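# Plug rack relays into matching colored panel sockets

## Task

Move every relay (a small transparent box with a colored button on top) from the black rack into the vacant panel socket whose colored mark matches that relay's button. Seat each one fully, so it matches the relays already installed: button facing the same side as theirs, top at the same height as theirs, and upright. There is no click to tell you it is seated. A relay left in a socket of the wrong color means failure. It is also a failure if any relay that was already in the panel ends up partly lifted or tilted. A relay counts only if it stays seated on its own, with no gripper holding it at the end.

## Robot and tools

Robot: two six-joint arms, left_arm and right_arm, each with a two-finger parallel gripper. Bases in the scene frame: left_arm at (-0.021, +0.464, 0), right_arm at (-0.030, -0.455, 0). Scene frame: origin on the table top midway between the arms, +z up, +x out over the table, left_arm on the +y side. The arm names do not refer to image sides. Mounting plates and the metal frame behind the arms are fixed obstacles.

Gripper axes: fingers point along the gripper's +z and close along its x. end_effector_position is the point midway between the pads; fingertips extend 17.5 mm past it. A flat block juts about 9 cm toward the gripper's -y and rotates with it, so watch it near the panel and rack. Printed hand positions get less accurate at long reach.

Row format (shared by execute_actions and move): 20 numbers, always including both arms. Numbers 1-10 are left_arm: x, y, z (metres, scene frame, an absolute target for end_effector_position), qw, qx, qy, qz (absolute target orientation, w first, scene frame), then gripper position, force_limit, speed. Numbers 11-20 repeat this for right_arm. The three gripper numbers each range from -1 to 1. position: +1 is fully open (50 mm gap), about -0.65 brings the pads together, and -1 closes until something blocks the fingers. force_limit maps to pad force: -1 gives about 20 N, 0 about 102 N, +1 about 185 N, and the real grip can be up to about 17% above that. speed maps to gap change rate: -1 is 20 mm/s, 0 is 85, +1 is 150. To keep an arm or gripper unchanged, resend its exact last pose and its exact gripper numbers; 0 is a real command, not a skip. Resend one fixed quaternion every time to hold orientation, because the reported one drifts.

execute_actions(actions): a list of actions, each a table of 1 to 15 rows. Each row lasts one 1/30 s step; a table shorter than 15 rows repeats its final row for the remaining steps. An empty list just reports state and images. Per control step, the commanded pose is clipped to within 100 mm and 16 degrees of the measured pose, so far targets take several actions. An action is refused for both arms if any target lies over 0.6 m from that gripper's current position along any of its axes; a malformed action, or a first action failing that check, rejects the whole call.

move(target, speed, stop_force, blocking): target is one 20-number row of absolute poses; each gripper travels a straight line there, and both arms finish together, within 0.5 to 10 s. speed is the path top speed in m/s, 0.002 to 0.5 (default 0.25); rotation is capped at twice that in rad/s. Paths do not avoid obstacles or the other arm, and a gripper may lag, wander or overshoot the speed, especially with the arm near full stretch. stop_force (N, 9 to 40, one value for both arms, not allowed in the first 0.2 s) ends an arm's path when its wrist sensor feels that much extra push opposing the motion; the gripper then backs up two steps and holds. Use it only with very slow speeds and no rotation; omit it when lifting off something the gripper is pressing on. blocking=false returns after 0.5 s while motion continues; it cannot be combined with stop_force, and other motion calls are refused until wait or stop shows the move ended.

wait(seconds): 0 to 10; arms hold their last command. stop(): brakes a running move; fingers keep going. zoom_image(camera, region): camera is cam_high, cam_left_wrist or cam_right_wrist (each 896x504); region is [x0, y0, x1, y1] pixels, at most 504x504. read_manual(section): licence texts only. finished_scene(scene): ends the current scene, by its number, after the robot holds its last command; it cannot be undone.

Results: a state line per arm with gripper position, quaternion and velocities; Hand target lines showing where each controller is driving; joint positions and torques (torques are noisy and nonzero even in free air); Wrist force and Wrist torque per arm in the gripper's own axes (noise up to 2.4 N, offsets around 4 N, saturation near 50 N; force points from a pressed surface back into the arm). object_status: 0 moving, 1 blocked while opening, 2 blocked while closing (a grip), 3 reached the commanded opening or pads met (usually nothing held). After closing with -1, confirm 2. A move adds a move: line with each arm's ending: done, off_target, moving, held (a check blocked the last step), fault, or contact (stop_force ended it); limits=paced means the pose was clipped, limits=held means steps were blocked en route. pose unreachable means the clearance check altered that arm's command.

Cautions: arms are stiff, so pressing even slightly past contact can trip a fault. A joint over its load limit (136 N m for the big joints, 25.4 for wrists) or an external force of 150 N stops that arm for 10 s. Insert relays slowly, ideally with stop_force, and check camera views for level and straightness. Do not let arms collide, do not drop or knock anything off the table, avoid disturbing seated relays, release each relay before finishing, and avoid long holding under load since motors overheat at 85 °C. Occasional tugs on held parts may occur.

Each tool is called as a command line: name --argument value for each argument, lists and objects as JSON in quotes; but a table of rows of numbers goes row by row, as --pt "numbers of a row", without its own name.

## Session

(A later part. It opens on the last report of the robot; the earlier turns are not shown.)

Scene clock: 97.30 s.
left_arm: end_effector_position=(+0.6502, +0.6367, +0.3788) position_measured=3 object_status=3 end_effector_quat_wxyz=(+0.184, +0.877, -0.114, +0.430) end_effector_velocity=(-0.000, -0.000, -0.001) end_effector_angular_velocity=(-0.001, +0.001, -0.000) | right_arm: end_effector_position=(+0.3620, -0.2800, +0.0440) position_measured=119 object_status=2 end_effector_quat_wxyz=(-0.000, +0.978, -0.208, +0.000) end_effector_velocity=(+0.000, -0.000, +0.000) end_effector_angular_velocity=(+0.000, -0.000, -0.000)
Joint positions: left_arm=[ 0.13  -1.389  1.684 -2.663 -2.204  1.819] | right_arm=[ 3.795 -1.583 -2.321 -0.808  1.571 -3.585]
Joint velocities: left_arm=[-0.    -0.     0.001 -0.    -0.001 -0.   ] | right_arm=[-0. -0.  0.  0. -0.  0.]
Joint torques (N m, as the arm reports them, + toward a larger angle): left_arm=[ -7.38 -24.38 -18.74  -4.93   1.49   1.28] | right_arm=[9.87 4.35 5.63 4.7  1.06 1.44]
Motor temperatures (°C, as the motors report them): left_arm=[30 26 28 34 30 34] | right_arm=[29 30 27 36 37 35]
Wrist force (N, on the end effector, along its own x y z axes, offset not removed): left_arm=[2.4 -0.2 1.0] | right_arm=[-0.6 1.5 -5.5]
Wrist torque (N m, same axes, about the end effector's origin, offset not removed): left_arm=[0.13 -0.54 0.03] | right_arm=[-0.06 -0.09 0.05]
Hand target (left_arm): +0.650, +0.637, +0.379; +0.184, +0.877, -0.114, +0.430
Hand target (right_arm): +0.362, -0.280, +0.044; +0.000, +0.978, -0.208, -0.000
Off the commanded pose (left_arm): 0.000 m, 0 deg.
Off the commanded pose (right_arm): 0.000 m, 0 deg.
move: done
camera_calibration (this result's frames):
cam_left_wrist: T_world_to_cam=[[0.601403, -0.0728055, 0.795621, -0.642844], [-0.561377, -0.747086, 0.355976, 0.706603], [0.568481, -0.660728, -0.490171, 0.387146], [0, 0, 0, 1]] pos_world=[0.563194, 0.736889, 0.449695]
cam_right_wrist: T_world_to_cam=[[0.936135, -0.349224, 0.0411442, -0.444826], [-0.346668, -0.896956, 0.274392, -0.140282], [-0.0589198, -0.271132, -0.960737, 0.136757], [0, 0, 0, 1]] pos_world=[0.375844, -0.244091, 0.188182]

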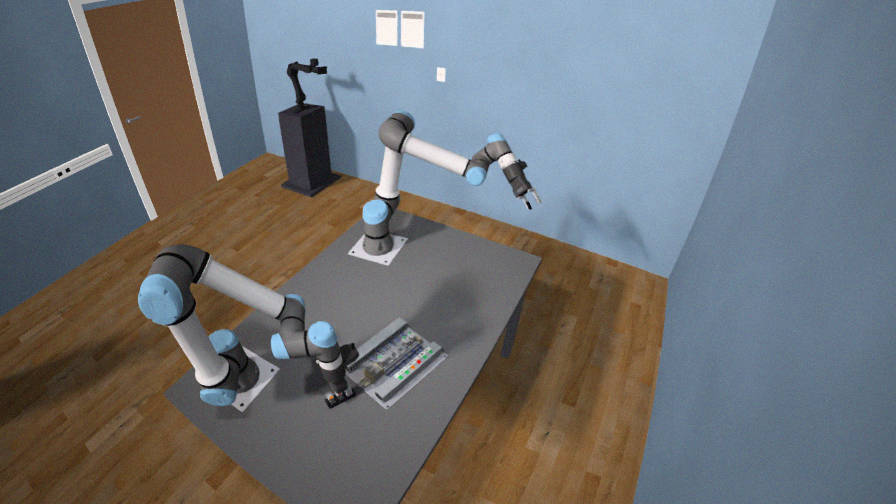

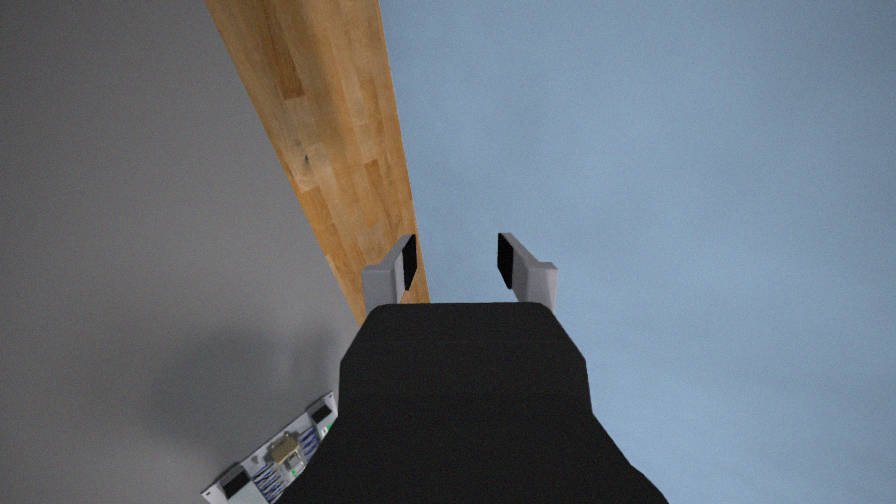

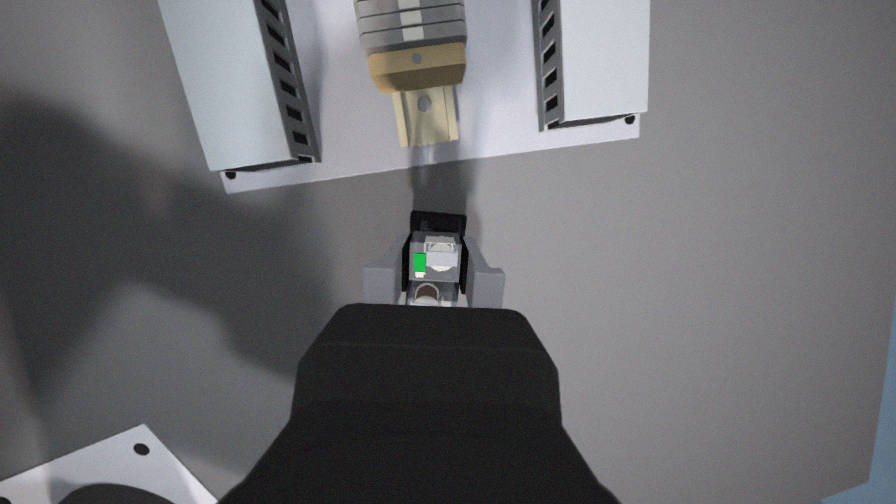

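move --target '[0.6502,0.6367,0.3788,0.184,0.877,-0.114,0.430,1,0,0, 0.362,-0.280,0.12,0,0.9781,-0.2079,0,-1,-0.3,-0.3]' --speed 0.08

zoom_image --camera "cam_high" --region '[300, 330, 400, 420]'

Scene clock: 104.07 s.
left_arm: end_effector_position=(+0.6502, +0.6367, +0.3788) position_measured=3 object_status=3 end_effector_quat_wxyz=(+0.184, +0.877, -0.114, +0.430) end_effector_velocity=(+0.000, -0.000, +0.001) end_effector_angular_velocity=(+0.000, -0.001, -0.001) | right_arm: end_effector_position=(+0.3622, -0.2799, +0.1197) position_measured=119 object_status=2 end_effector_quat_wxyz=(-0.000, +0.978, -0.208, +0.000) end_effector_velocity=(-0.000, -0.000, +0.002) end_effector_angular_velocity=(-0.002, +0.002, -0.001)
Joint positions: left_arm=[ 0.13  -1.389  1.684 -2.663 -2.204  1.819] | right_arm=[ 3.794 -1.446 -2.207 -1.059  1.571 -3.585]
Joint velocities: left_arm=[-0.001  0.    -0.001 -0.     0.    -0.   ] | right_arm=[ 0.     0.003  0.005 -0.011  0.     0.002]
Joint torques (N m, as the arm reports them, + toward a larger angle): left_arm=[ -7.19 -23.33 -16.68  -4.78   1.53   1.31] | right_arm=[ 6.01 29.65 35.11  1.69  0.75  2.5 ]
Motor temperatures (°C, as the motors report them): left_arm=[30 26 28 34 30 34] | right_arm=[29 30 27 36 37 35]
Wrist force (N, on the end effector, along its own x y z axes, offset not removed): left_arm=[1.4 -0.4 1.2] | right_arm=[1.8 0.7 0.6]
Wrist torque (N m, same axes, about the end effector's origin, offset not removed): left_arm=[-0.01 -0.33 0.09] | right_arm=[0.18 -0.28 0.05]
Hand target (left_arm): +0.650, +0.637, +0.379; +0.184, +0.877, -0.114, +0.430
Hand target (right_arm): +0.362, -0.280, +0.120; -0.000, +0.978, -0.208, +0.000
Off the commanded pose (left_arm): 0.000 m, 0 deg.
Off the commanded pose (right_arm): 0.000 m, 0 deg.
move: done
camera_calibration (this result's frames):
cam_left_wrist: T_world_to_cam=[[0.601404, -0.0728048, 0.795621, -0.642844], [-0.561376, -0.747086, 0.355977, 0.706603], [0.56848, -0.660728, -0.490172, 0.387146], [0, 0, 0, 1]] pos_world=[0.563194, 0.736889, 0.449694]
cam_right_wrist: T_world_to_cam=[[0.936126, -0.349253, 0.0411167, -0.448087], [-0.346691, -0.896957, 0.27436, -0.160906], [-0.0589414, -0.27109, -0.960748, 0.209463], [0, 0, 0, 1]] pos_world=[0.376027, -0.244038, 0.263811]

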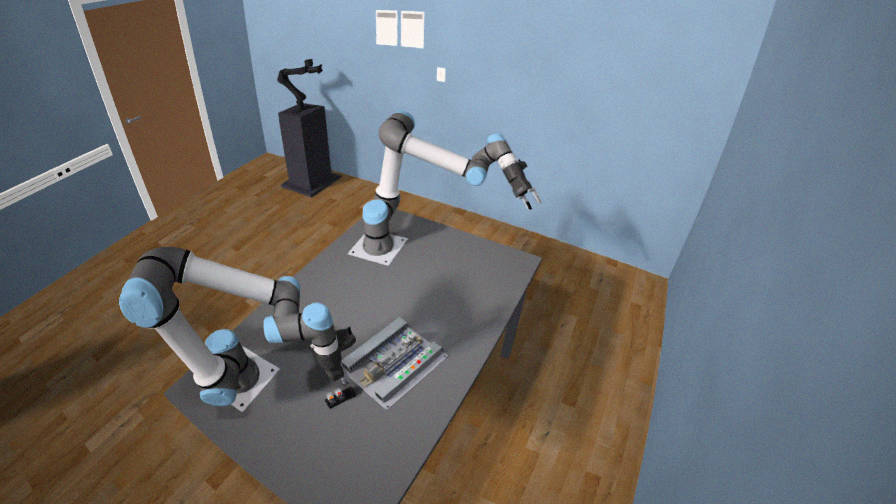

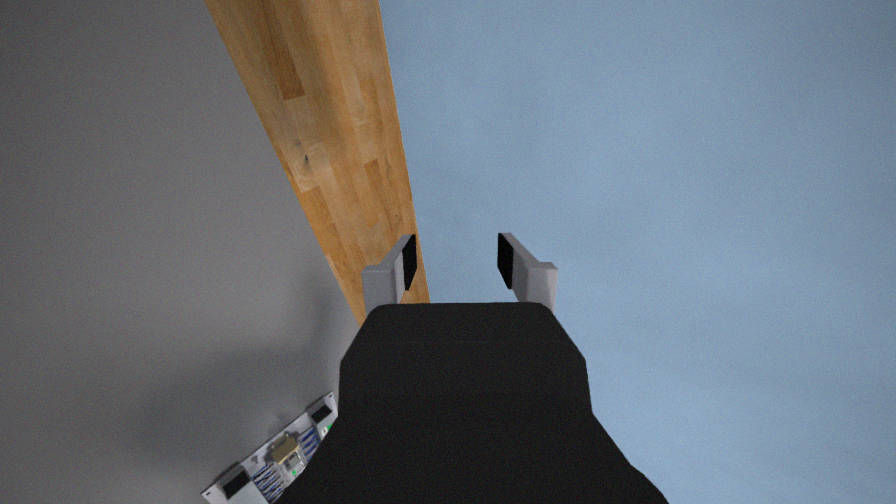

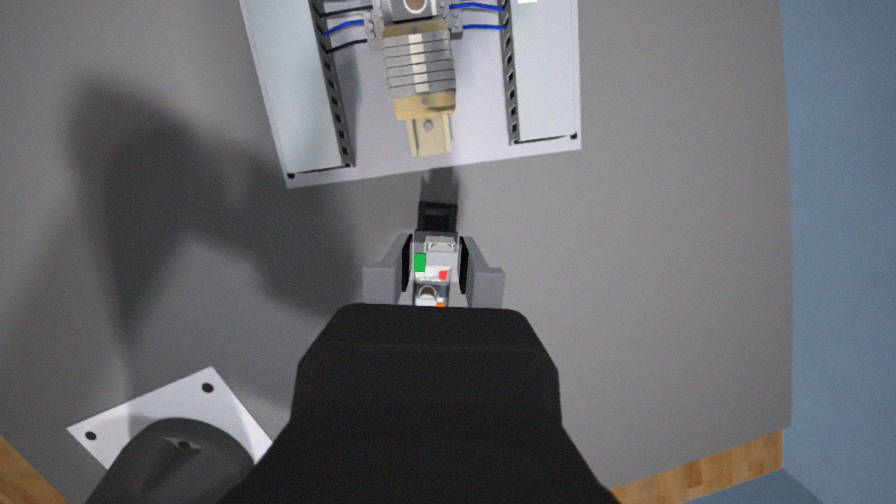

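Region (300, 330, 400, 420) of cam_high's 896x504 image, scaled by 5.040, with more detail than that image has; it fills the top 454 rows of this view, and the rest is white.

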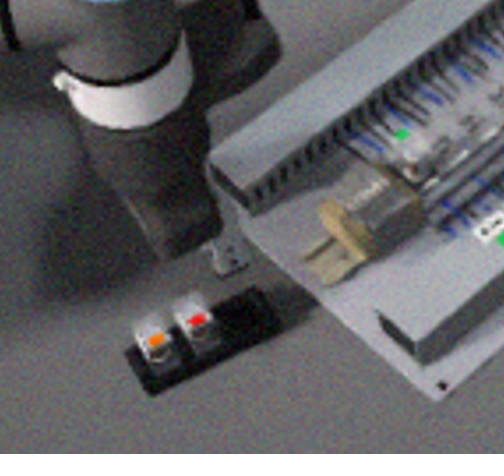

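move --target '[0.6502,0.6367,0.3788,0.184,0.877,-0.114,0.430,1,0,0, 0.400,-0.15,0.17,0,0.9945,-0.1045,0,-1,-0.3,-0.3]' --speed 0.15

zoom_image --camera "cam_right_wrist" --region '[330, 60, 560, 300]'

Scene clock: 112.60 s.
left_arm: end_effector_position=(+0.6502, +0.6367, +0.3788) position_measured=3 object_status=3 end_effector_quat_wxyz=(+0.184, +0.877, -0.114, +0.430) end_effector_velocity=(+0.000, -0.000, +0.001) end_effector_angular_velocity=(+0.001, -0.003, -0.000) | right_arm: end_effector_position=(+0.4001, -0.1503, +0.1697) position_measured=119 object_status=2 end_effector_quat_wxyz=(+0.000, +0.995, -0.105, +0.000) end_effector_velocity=(+0.001, +0.002, +0.001) end_effector_angular_velocity=(+0.000, +0.001, +0.003)
Joint positions: left_arm=[ 0.13  -1.389  1.684 -2.663 -2.204  1.819] | right_arm=[ 3.934 -1.634 -1.885 -1.194  1.57  -3.655]
Joint velocities: left_arm=[-0.     0.    -0.001 -0.002 -0.    -0.   ] | right_arm=[ 0.001 -0.005  0.007 -0.003  0.001 -0.002]
Joint torques (N m, as the arm reports them, + toward a larger angle): left_arm=[ -8.07 -24.62 -17.29  -4.8    1.31   1.23] | right_arm=[13.08 14.53 35.89  1.63  1.18 -2.32]
Motor temperatures (°C, as the motors report them): left_arm=[30 26 28 34 30 34] | right_arm=[29 30 27 36 37 35]
Wrist force (N, on the end effector, along its own x y z axes, offset not removed): left_arm=[3.2 -1.9 -0.2] | right_arm=[1.9 0.3 0.0]
Wrist torque (N m, same axes, about the end effector's origin, offset not removed): left_arm=[-0.24 -0.68 0.00] | right_arm=[0.13 -0.36 -0.02]
Hand target (left_arm): +0.650, +0.637, +0.379; +0.184, +0.877, -0.114, +0.430
Hand target (right_arm): +0.400, -0.150, +0.170; +0.000, +0.995, -0.105, +0.000
Off the commanded pose (left_arm): 0.000 m, 0 deg.
Off the commanded pose (right_arm): 0.000 m, 0 deg.
move: done
camera_calibration (this result's frames):
cam_left_wrist: T_world_to_cam=[[0.601404, -0.0728051, 0.795621, -0.642844], [-0.561376, -0.747086, 0.355976, 0.706603], [0.56848, -0.660728, -0.490172, 0.387146], [0, 0, 0, 1]] pos_world=[0.563194, 0.736889, 0.449694]
cam_right_wrist: T_world_to_cam=[[0.988233, -0.147243, 0.0414079, -0.430928], [-0.15295, -0.94928, 0.274727, -0.130626], [-0.00114377, -0.277827, -0.96063, 0.270799], [0, 0, 0, 1]] pos_world=[0.406188, -0.112216, 0.313868]

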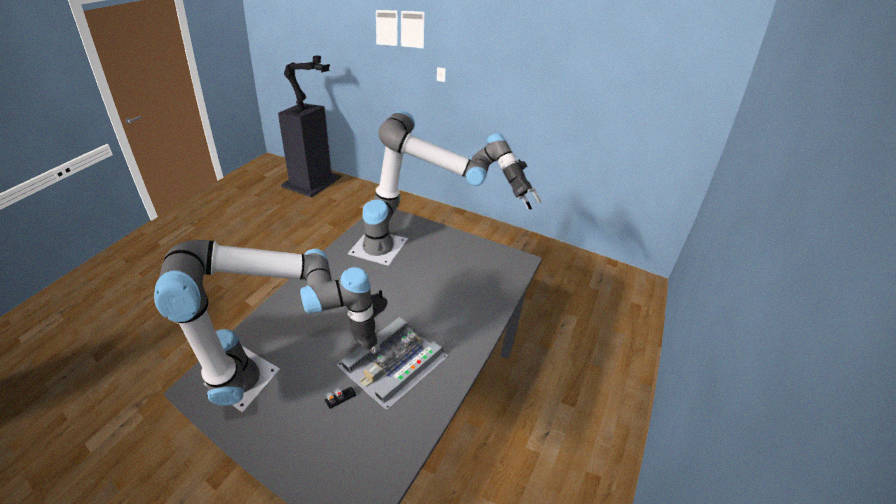

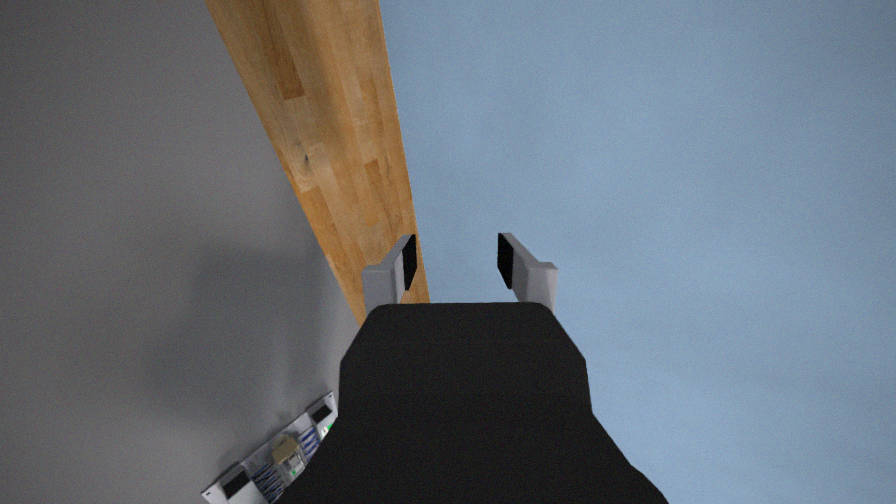

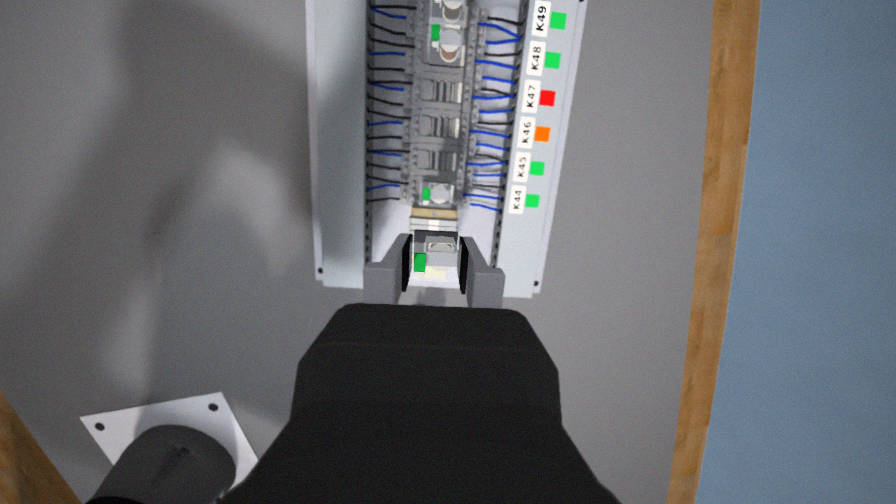

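Region (330, 60, 560, 300) of cam_right_wrist's 896x504 image, scaled by 2.100, with more detail than that image has; it fills the left 483 columns of this view, and the rest is white.

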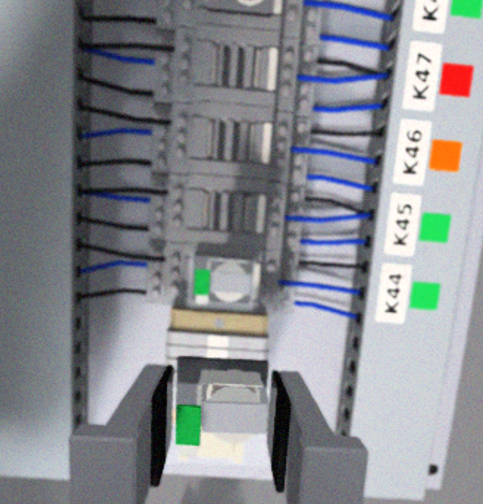

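zoom_image --camera "cam_right_wrist" --region '[395, 105, 495, 215]'

Region (395, 105, 495, 215) of cam_right_wrist's 896x504 image, scaled by 4.582, with more detail than that image has; it fills the left 458 columns of this view, and the rest is white.

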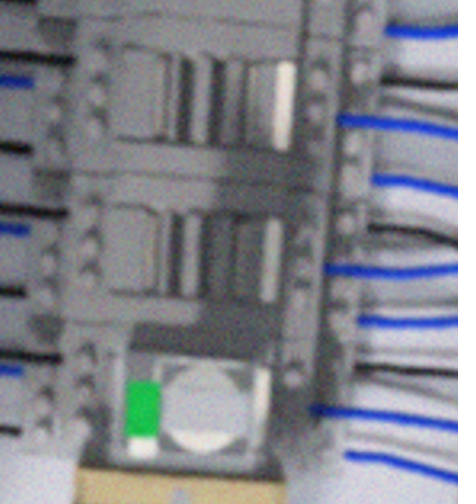

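move --target '[0.6502,0.6367,0.3788,0.184,0.877,-0.114,0.430,1,0,0, 0.413,-0.093,0.125,0,0.9945,-0.1045,0,-1,-0.3,-0.3]' --speed 0.1

zoom_image --camera "cam_right_wrist" --region '[350, 100, 530, 300]'

Scene clock: 124.30 s.
left_arm: end_effector_position=(+0.6502, +0.6367, +0.3788) position_measured=3 object_status=3 end_effector_quat_wxyz=(+0.184, +0.877, -0.114, +0.430) end_effector_velocity=(-0.000, +0.000, -0.001) end_effector_angular_velocity=(-0.000, +0.001, +0.001) | right_arm: end_effector_position=(+0.4129, -0.0933, +0.1251) position_measured=119 object_status=2 end_effector_quat_wxyz=(+0.000, +0.995, -0.105, +0.000) end_effector_velocity=(+0.001, +0.002, -0.002) end_effector_angular_velocity=(-0.000, +0.000, +0.000)
Joint positions: left_arm=[ 0.13  -1.389  1.684 -2.663 -2.204  1.819] | right_arm=[ 3.985 -1.78  -1.84  -1.092  1.571 -3.603]
Joint velocities: left_arm=[ 0.    -0.     0.001 -0.     0.    -0.   ] | right_arm=[ 0.001 -0.005  0.002  0.003  0.     0.001]
Joint torques (N m, as the arm reports them, + toward a larger angle): left_arm=[ -6.72 -24.15 -18.02  -4.79   1.4    1.1 ] | right_arm=[14.09 21.26 33.46  4.84  1.    2.8 ]
Motor temperatures (°C, as the motors report them): left_arm=[30 26 28 34 30 34] | right_arm=[29 30 27 36 37 35]
Wrist force (N, on the end effector, along its own x y z axes, offset not removed): left_arm=[2.2 -1.0 0.6] | right_arm=[1.5 -0.1 0.8]
Wrist torque (N m, same axes, about the end effector's origin, offset not removed): left_arm=[-0.06 -0.67 0.04] | right_arm=[-0.02 -0.29 0.05]
Hand target (left_arm): +0.650, +0.637, +0.379; +0.184, +0.877, -0.114, +0.430
Hand target (right_arm): +0.413, -0.093, +0.125; +0.000, +0.995, -0.105, +0.000
Off the commanded pose (left_arm): 0.000 m, 0 deg.
Off the commanded pose (right_arm): 0.000 m, 0 deg.
move: done
camera_calibration (this result's frames):
cam_left_wrist: T_world_to_cam=[[0.601404, -0.0728048, 0.795621, -0.642844], [-0.561376, -0.747086, 0.355977, 0.706603], [0.56848, -0.660728, -0.490172, 0.387146], [0, 0, 0, 1]] pos_world=[0.563194, 0.736889, 0.449694]
cam_right_wrist: T_world_to_cam=[[0.988293, -0.146904, 0.0411794, -0.433294], [-0.152561, -0.949401, 0.274523, -0.0624962], [-0.00123277, -0.277592, -0.960698, 0.243826], [0, 0, 0, 1]] pos_world=[0.418987, -0.0553024, 0.269243]

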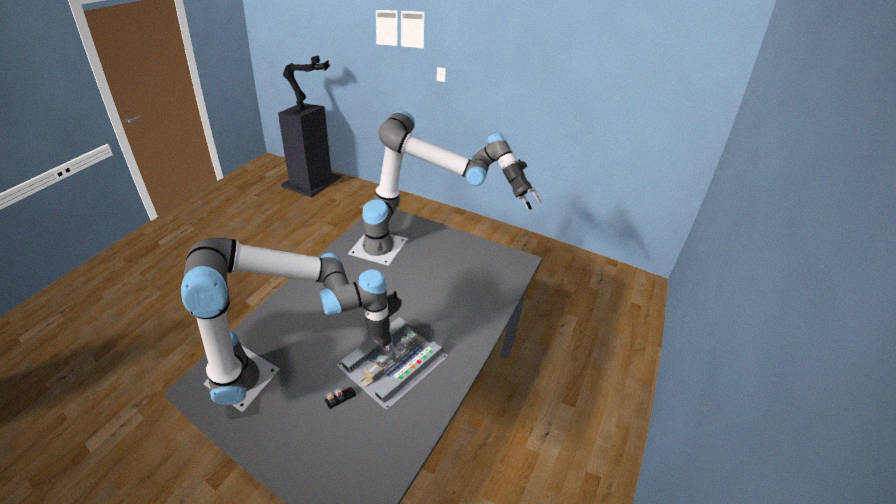

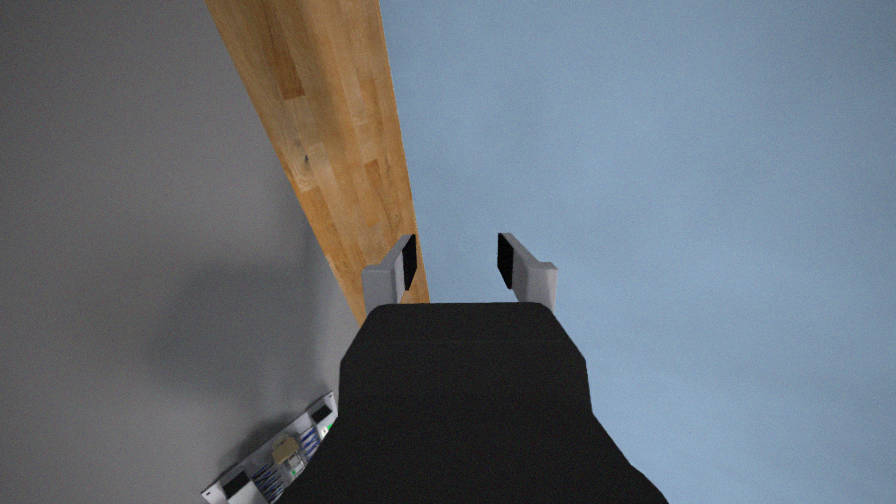

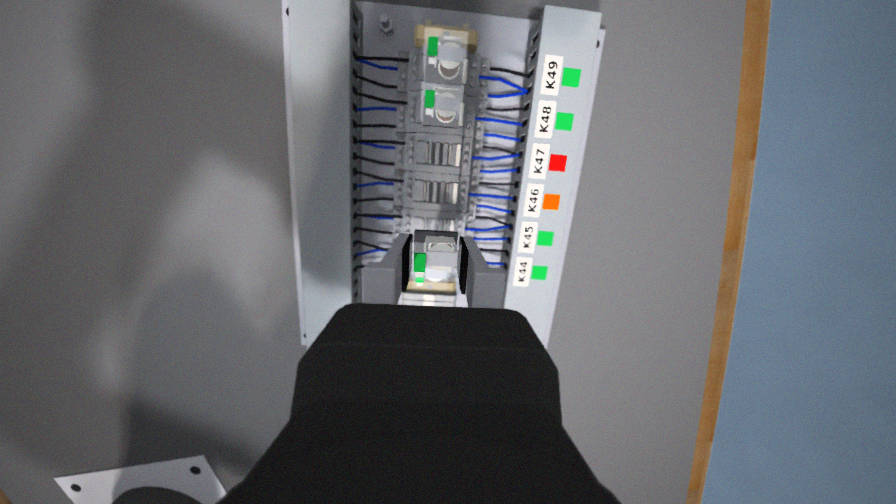

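Region (350, 100, 530, 300) of cam_right_wrist's 896x504 image, scaled by 2.520, with more detail than that image has; it fills the left 454 columns of this view, and the rest is white.

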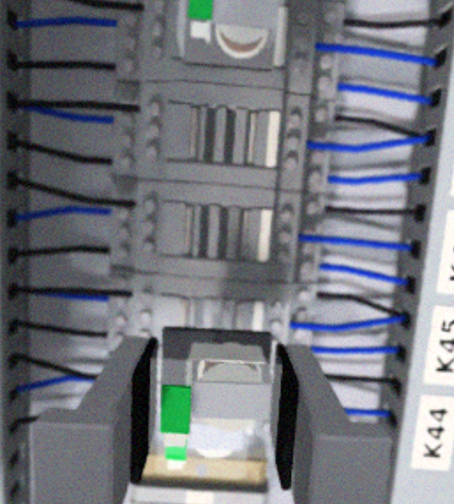

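zoom_image --camera "cam_right_wrist" --region '[395, 30, 495, 140]'

zoom_image --camera "cam_right_wrist" --region '[385, 170, 495, 300]'

Region (395, 30, 495, 140) of cam_right_wrist's 896x504 image, scaled by 4.582, with more detail than that image has; it fills the left 458 columns of this view, and the rest is white.

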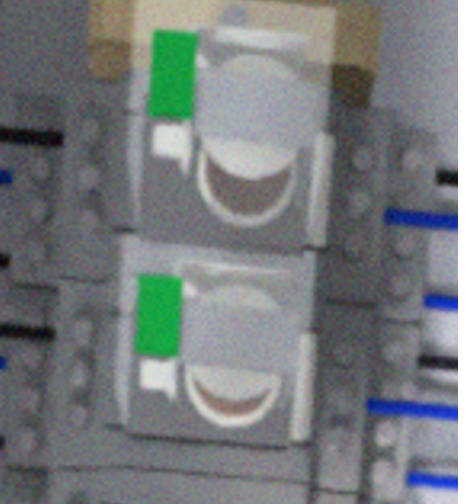

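Region (385, 170, 495, 300) of cam_right_wrist's 896x504 image, scaled by 3.877, with more detail than that image has; it fills the left 426 columns of this view, and the rest is white.

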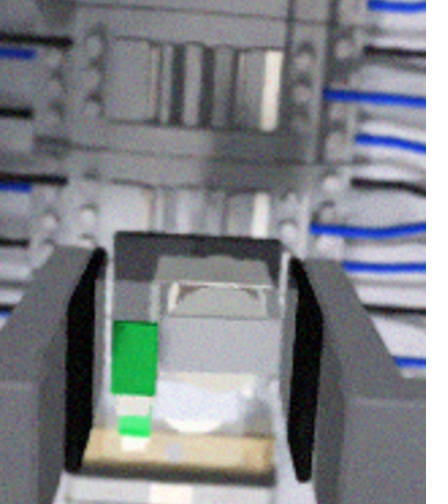

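move --target '[0.6502,0.6367,0.3788,0.184,0.877,-0.114,0.430,1,0,0, 0.4115,-0.092,0.095,0,0.9945,-0.1045,0,-1,-0.3,-0.3]' --speed 0.04

zoom_image --camera "cam_right_wrist" --region '[385, 150, 495, 280]'

Scene clock: 149.73 s.
left_arm: end_effector_position=(+0.6502, +0.6367, +0.3788) position_measured=3 object_status=3 end_effector_quat_wxyz=(+0.184, +0.877, -0.114, +0.430) end_effector_velocity=(+0.000, -0.001, -0.000) end_effector_angular_velocity=(-0.000, -0.000, -0.002) | right_arm: end_effector_position=(+0.4115, -0.0921, +0.0953) position_measured=119 object_status=2 end_effector_quat_wxyz=(+0.000, +0.995, -0.105, -0.000) end_effector_velocity=(+0.000, +0.001, -0.002) end_effector_angular_velocity=(+0.003, -0.002, +0.000)
Joint positions: left_arm=[ 0.13  -1.389  1.684 -2.663 -2.204  1.819] | right_arm=[ 3.989 -1.815 -1.883 -1.015  1.571 -3.6  ]
Joint velocities: left_arm=[-0.001 -0.     0.     0.    -0.001  0.   ] | right_arm=[ 0.    -0.003 -0.003  0.009  0.     0.   ]
Joint torques (N m, as the arm reports them, + toward a larger angle): left_arm=[ -6.76 -24.89 -19.04  -4.71   1.64   1.46] | right_arm=[13.29 21.35  9.96  4.76  1.38  2.51]
Motor temperatures (°C, as the motors report them): left_arm=[30 26 28 34 30 34] | right_arm=[29 30 27 36 37 35]
Wrist force (N, on the end effector, along its own x y z axes, offset not removed): left_arm=[2.4 -0.9 0.8] | right_arm=[1.6 0.7 0.7]
Wrist torque (N m, same axes, about the end effector's origin, offset not removed): left_arm=[-0.09 -0.58 0.08] | right_arm=[0.32 -0.28 -0.01]
Hand target (left_arm): +0.650, +0.637, +0.379; +0.184, +0.877, -0.114, +0.430
Hand target (right_arm): +0.411, -0.092, +0.095; +0.000, +0.995, -0.105, +0.000
Off the commanded pose (left_arm): 0.000 m, 0 deg.
Off the commanded pose (right_arm): 0.000 m, 0 deg.
move: done
camera_calibration (this result's frames):
cam_left_wrist: T_world_to_cam=[[0.601404, -0.0728048, 0.795621, -0.642844], [-0.561376, -0.747086, 0.355977, 0.706603], [0.56848, -0.660728, -0.490172, 0.387146], [0, 0, 0, 1]] pos_world=[0.563194, 0.736889, 0.449694]
cam_right_wrist: T_world_to_cam=[[0.988295, -0.146906, 0.0411247, -0.430446], [-0.152549, -0.949418, 0.27447, -0.0533652], [-0.00127682, -0.277531, -0.960716, 0.215552], [0, 0, 0, 1]] pos_world=[0.417543, -0.0540791, 0.239433]

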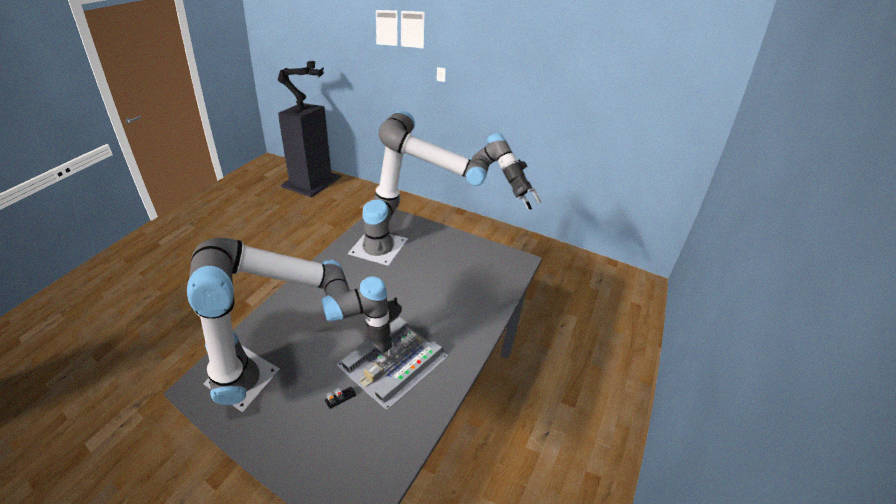

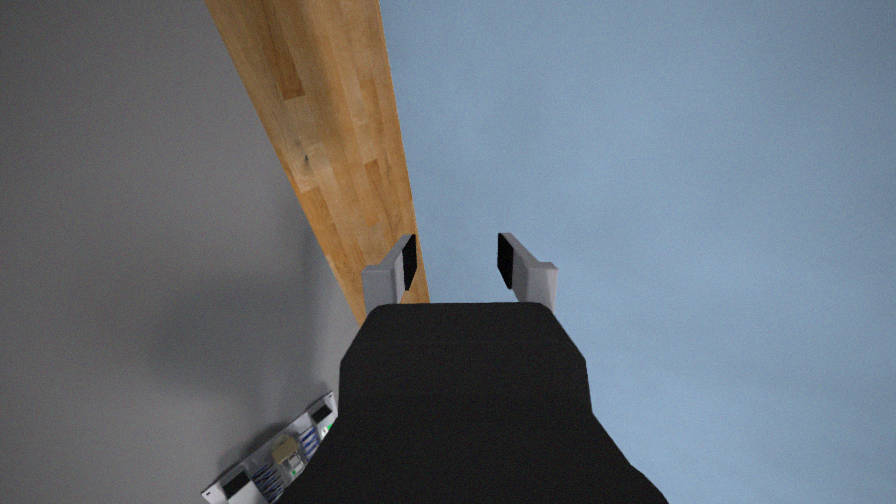

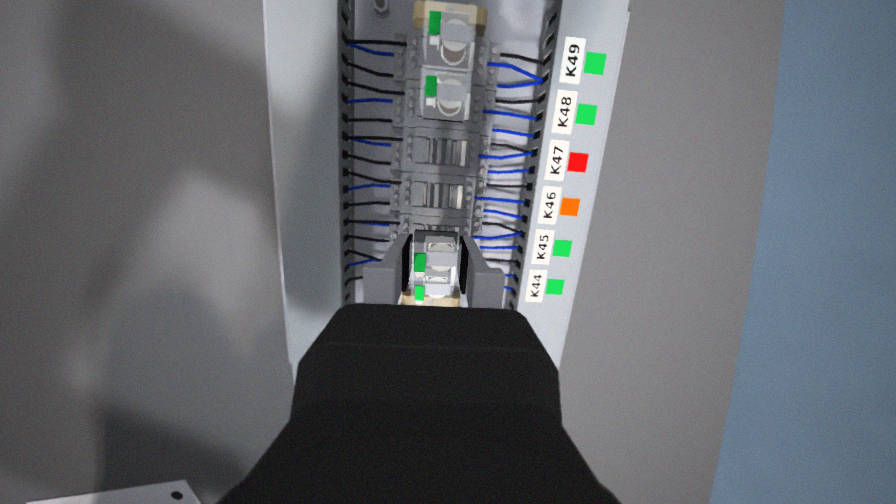

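Region (385, 150, 495, 280) of cam_right_wrist's 896x504 image, scaled by 3.877, with more detail than that image has; it fills the left 426 columns of this view, and the rest is white.

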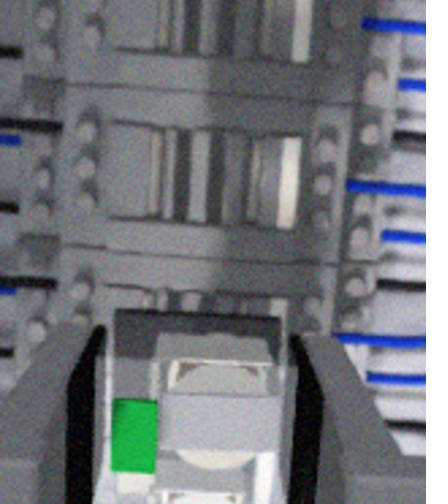

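move --target '[0.6502,0.6367,0.3788,0.184,0.877,-0.114,0.430,1,0,0, 0.411,-0.092,0.080,0,0.9945,-0.1045,0,-1,-0.3,-0.3]' --speed 0.02 --stop_force 12

zoom_image --camera "cam_right_wrist" --region '[385, 170, 495, 300]'

Scene clock: 161.00 s.
left_arm: end_effector_position=(+0.6502, +0.6367, +0.3788) position_measured=3 object_status=3 end_effector_quat_wxyz=(+0.184, +0.877, -0.114, +0.430) end_effector_velocity=(-0.000, +0.000, -0.000) end_effector_angular_velocity=(-0.000, +0.001, +0.000) | right_arm: end_effector_position=(+0.4110, -0.0920, +0.0803) position_measured=119 object_status=2 end_effector_quat_wxyz=(+0.000, +0.995, -0.105, -0.000) end_effector_velocity=(+0.000, +0.000, -0.002) end_effector_angular_velocity=(+0.000, -0.000, -0.000)
Joint positions: left_arm=[ 0.13  -1.389  1.684 -2.663 -2.204  1.819] | right_arm=[ 3.99  -1.835 -1.902 -0.975  1.571 -3.599]
Joint velocities: left_arm=[ 0.     0.     0.001 -0.    -0.     0.   ] | right_arm=[ 0.    -0.003 -0.003  0.006 -0.     0.   ]
Joint torques (N m, as the arm reports them, + toward a larger angle): left_arm=[ -6.68 -25.05 -19.68  -4.76   1.51   1.18] | right_arm=[13.55 21.68 10.    4.86  1.16  2.67]
Motor temperatures (°C, as the motors report them): left_arm=[30 26 28 34 30 34] | right_arm=[29 30 27 36 37 35]
Wrist force (N, on the end effector, along its own x y z axes, offset not removed): left_arm=[3.9 -0.3 0.1] | right_arm=[0.5 0.3 0.1]
Wrist torque (N m, same axes, about the end effector's origin, offset not removed): left_arm=[0.08 -0.83 -0.01] | right_arm=[0.07 -0.07 0.10]
Hand target (left_arm): +0.650, +0.637, +0.379; +0.184, +0.877, -0.114, +0.430
Hand target (right_arm): +0.411, -0.092, +0.080; +0.000, +0.995, -0.105, -0.000
Off the commanded pose (left_arm): 0.000 m, 0 deg.
Off the commanded pose (right_arm): 0.000 m, 0 deg.
move: done
camera_calibration (this result's frames):
cam_left_wrist: T_world_to_cam=[[0.601404, -0.0728047, 0.795621, -0.642844], [-0.561376, -0.747086, 0.355977, 0.706603], [0.56848, -0.660728, -0.490172, 0.387146], [0, 0, 0, 1]] pos_world=[0.563194, 0.736889, 0.449694]
cam_right_wrist: T_world_to_cam=[[0.988295, -0.146908, 0.0411155, -0.429344], [-0.152547, -0.949423, 0.274454, -0.0492725], [-0.00128339, -0.277514, -0.960721, 0.201129], [0, 0, 0, 1]] pos_world=[0.417061, -0.0540382, 0.224405]

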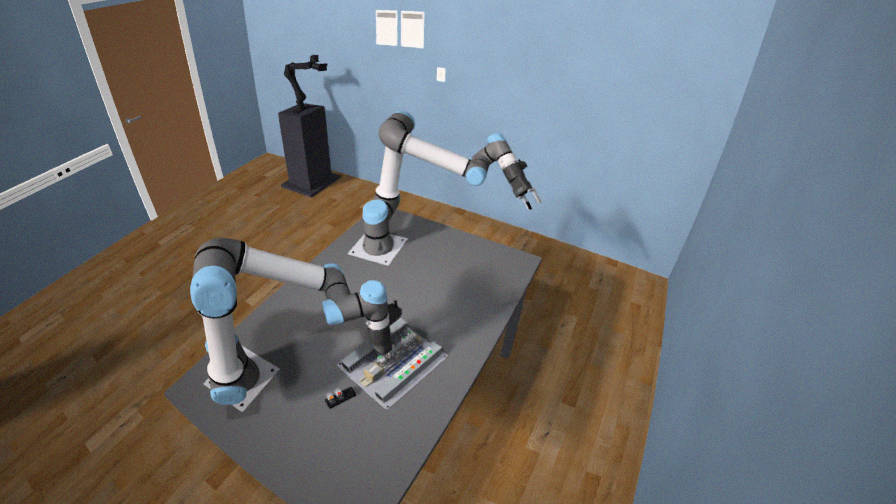

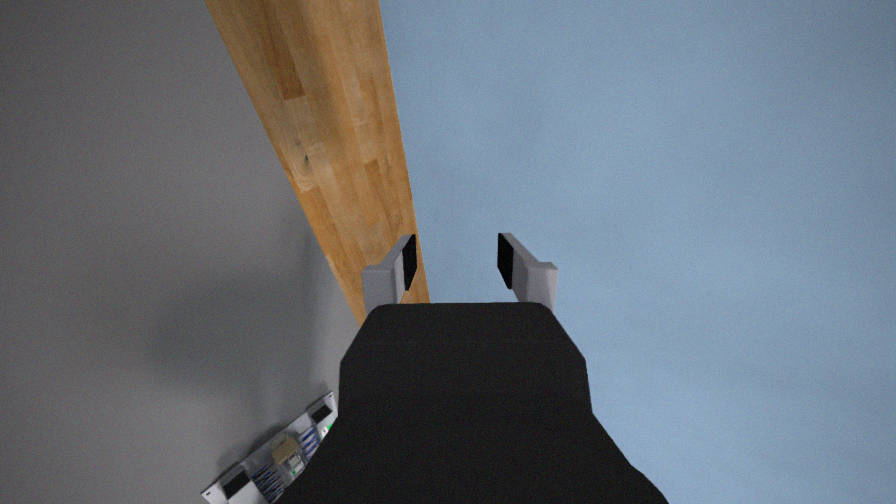

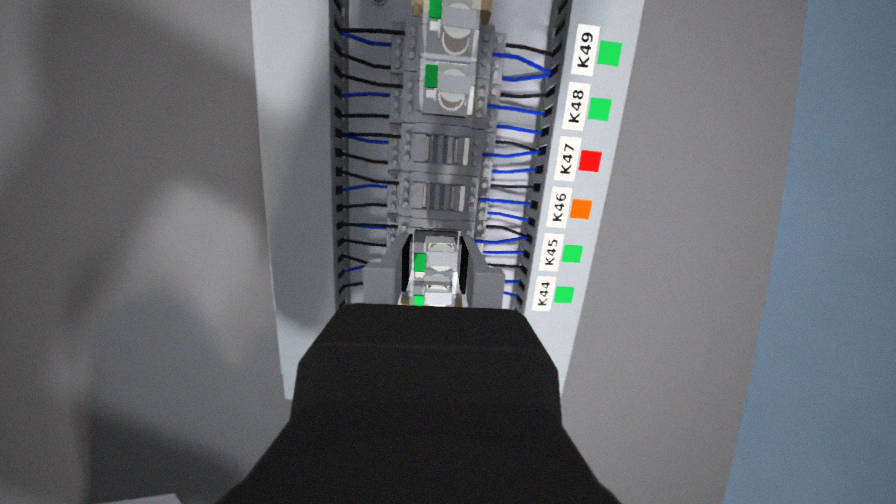

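Region (385, 170, 495, 300) of cam_right_wrist's 896x504 image, scaled by 3.877, with more detail than that image has; it fills the left 426 columns of this view, and the rest is white.

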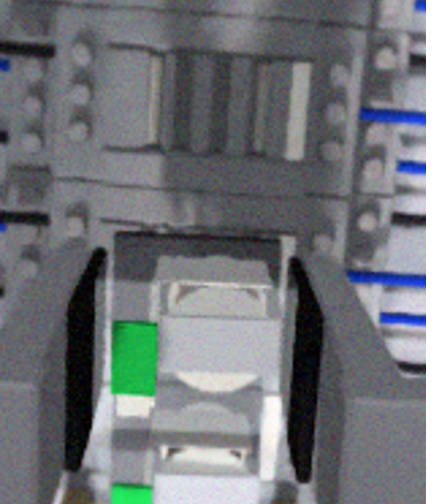

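move --target '[0.6502,0.6367,0.3788,0.184,0.877,-0.114,0.430,1,0,0, 0.411,-0.092,0.06,0,0.9945,-0.1045,0,-1,-0.3,-0.3]' --speed 0.006 --stop_force 12

zoom_image --camera "cam_right_wrist" --region '[385, 170, 495, 300]'

Scene clock: 171.77 s.
left_arm: end_effector_position=(+0.6502, +0.6367, +0.3788) position_measured=3 object_status=3 end_effector_quat_wxyz=(+0.184, +0.877, -0.114, +0.430) end_effector_velocity=(+0.000, +0.000, +0.001) end_effector_angular_velocity=(+0.000, -0.001, +0.000) | right_arm: end_effector_position=(+0.4109, -0.0921, +0.0693) position_measured=119 object_status=2 end_effector_quat_wxyz=(+0.000, +0.995, -0.105, -0.000) end_effector_velocity=(-0.000, -0.000, +0.001) end_effector_angular_velocity=(-0.002, +0.001, -0.000)
Joint positions: left_arm=[ 0.13  -1.389  1.684 -2.663 -2.204  1.819] | right_arm=[ 3.99  -1.85  -1.915 -0.947  1.571 -3.599]
Joint velocities: left_arm=[ 0.     0.    -0.001 -0.     0.     0.   ] | right_arm=[-0.     0.002  0.002 -0.005 -0.     0.   ]
Joint torques (N m, as the arm reports them, + toward a larger angle): left_arm=[ -6.25 -24.44 -18.27  -4.81   1.51   1.05] | right_arm=[13.56 40.14 24.83 -0.13  0.25  2.54]
Motor temperatures (°C, as the motors report them): left_arm=[30 26 28 34 30 34] | right_arm=[29 30 27 36 37 35]
Wrist force (N, on the end effector, along its own x y z axes, offset not removed): left_arm=[2.8 -0.1 0.2] | right_arm=[1.3 -0.3 -11.7]
Wrist torque (N m, same axes, about the end effector's origin, offset not removed): left_arm=[0.06 -0.62 0.15] | right_arm=[0.31 -0.21 0.17]
Hand target (left_arm): +0.650, +0.637, +0.379; +0.184, +0.877, -0.114, +0.430
Hand target (right_arm): +0.411, -0.092, +0.070; -0.000, +0.995, -0.105, +0.000
Off the commanded pose (left_arm): 0.000 m, 0 deg.
Off the commanded pose (right_arm): 0.009 m, 0 deg.
move: contact (right_arm)
camera_calibration (this result's frames):
cam_left_wrist: T_world_to_cam=[[0.601404, -0.0728048, 0.795621, -0.642844], [-0.561376, -0.747086, 0.355977, 0.706603], [0.568481, -0.660728, -0.490172, 0.387146], [0, 0, 0, 1]] pos_world=[0.563194, 0.736889, 0.449694]
cam_right_wrist: T_world_to_cam=[[0.988306, -0.146895, 0.0409034, -0.428799], [-0.152476, -0.949361, 0.27471, -0.0464036], [-0.00152157, -0.277734, -0.960657, 0.190665], [0, 0, 0, 1]] pos_world=[0.416999, -0.0540879, 0.213451]

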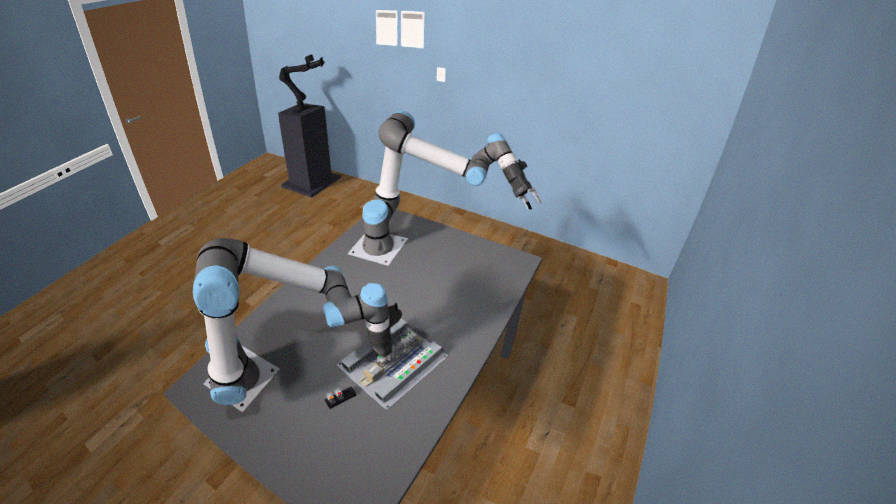

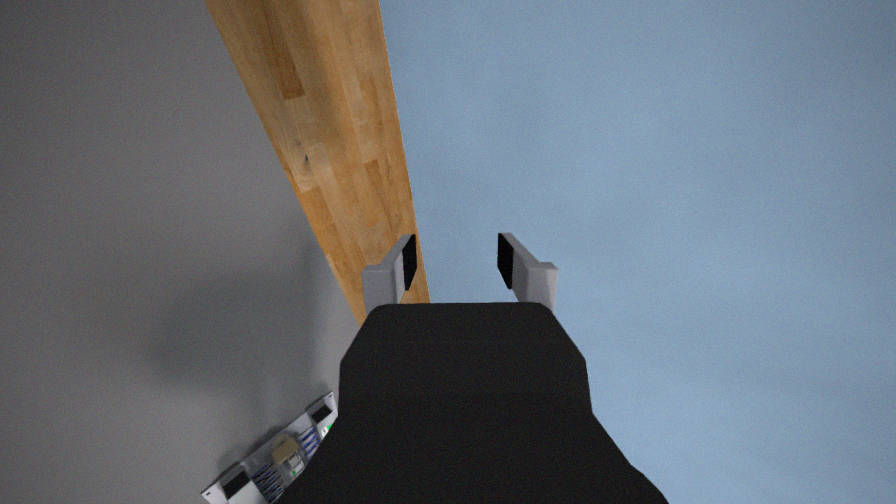

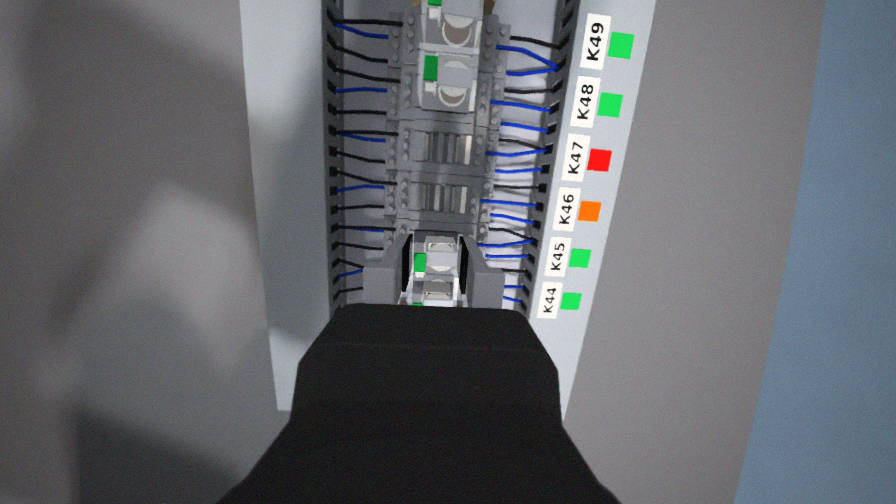

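Region (385, 170, 495, 300) of cam_right_wrist's 896x504 image, scaled by 3.877, with more detail than that image has; it fills the left 426 columns of this view, and the rest is white.

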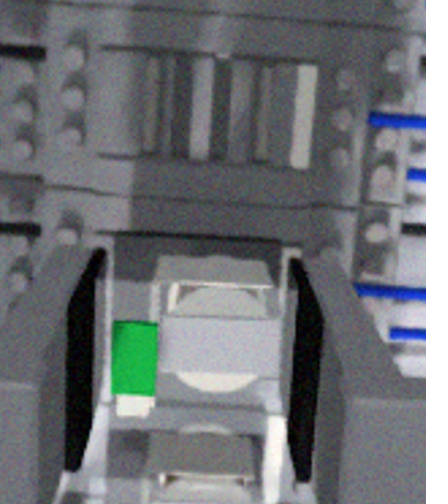

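zoom_image --camera "cam_high" --region '[350, 320, 430, 390]'

Region (350, 320, 430, 390) of cam_high's 896x504 image, scaled by 6.300, with more detail than that image has; it fills the top 441 rows of this view, and the rest is white.

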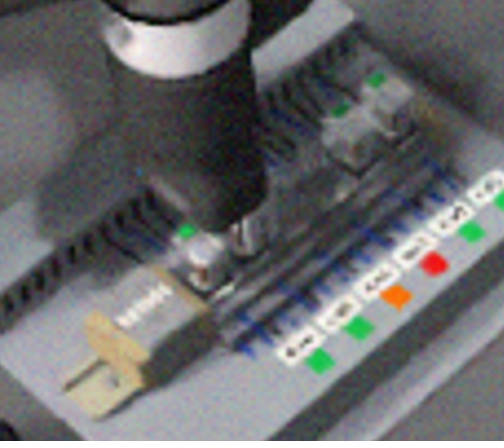

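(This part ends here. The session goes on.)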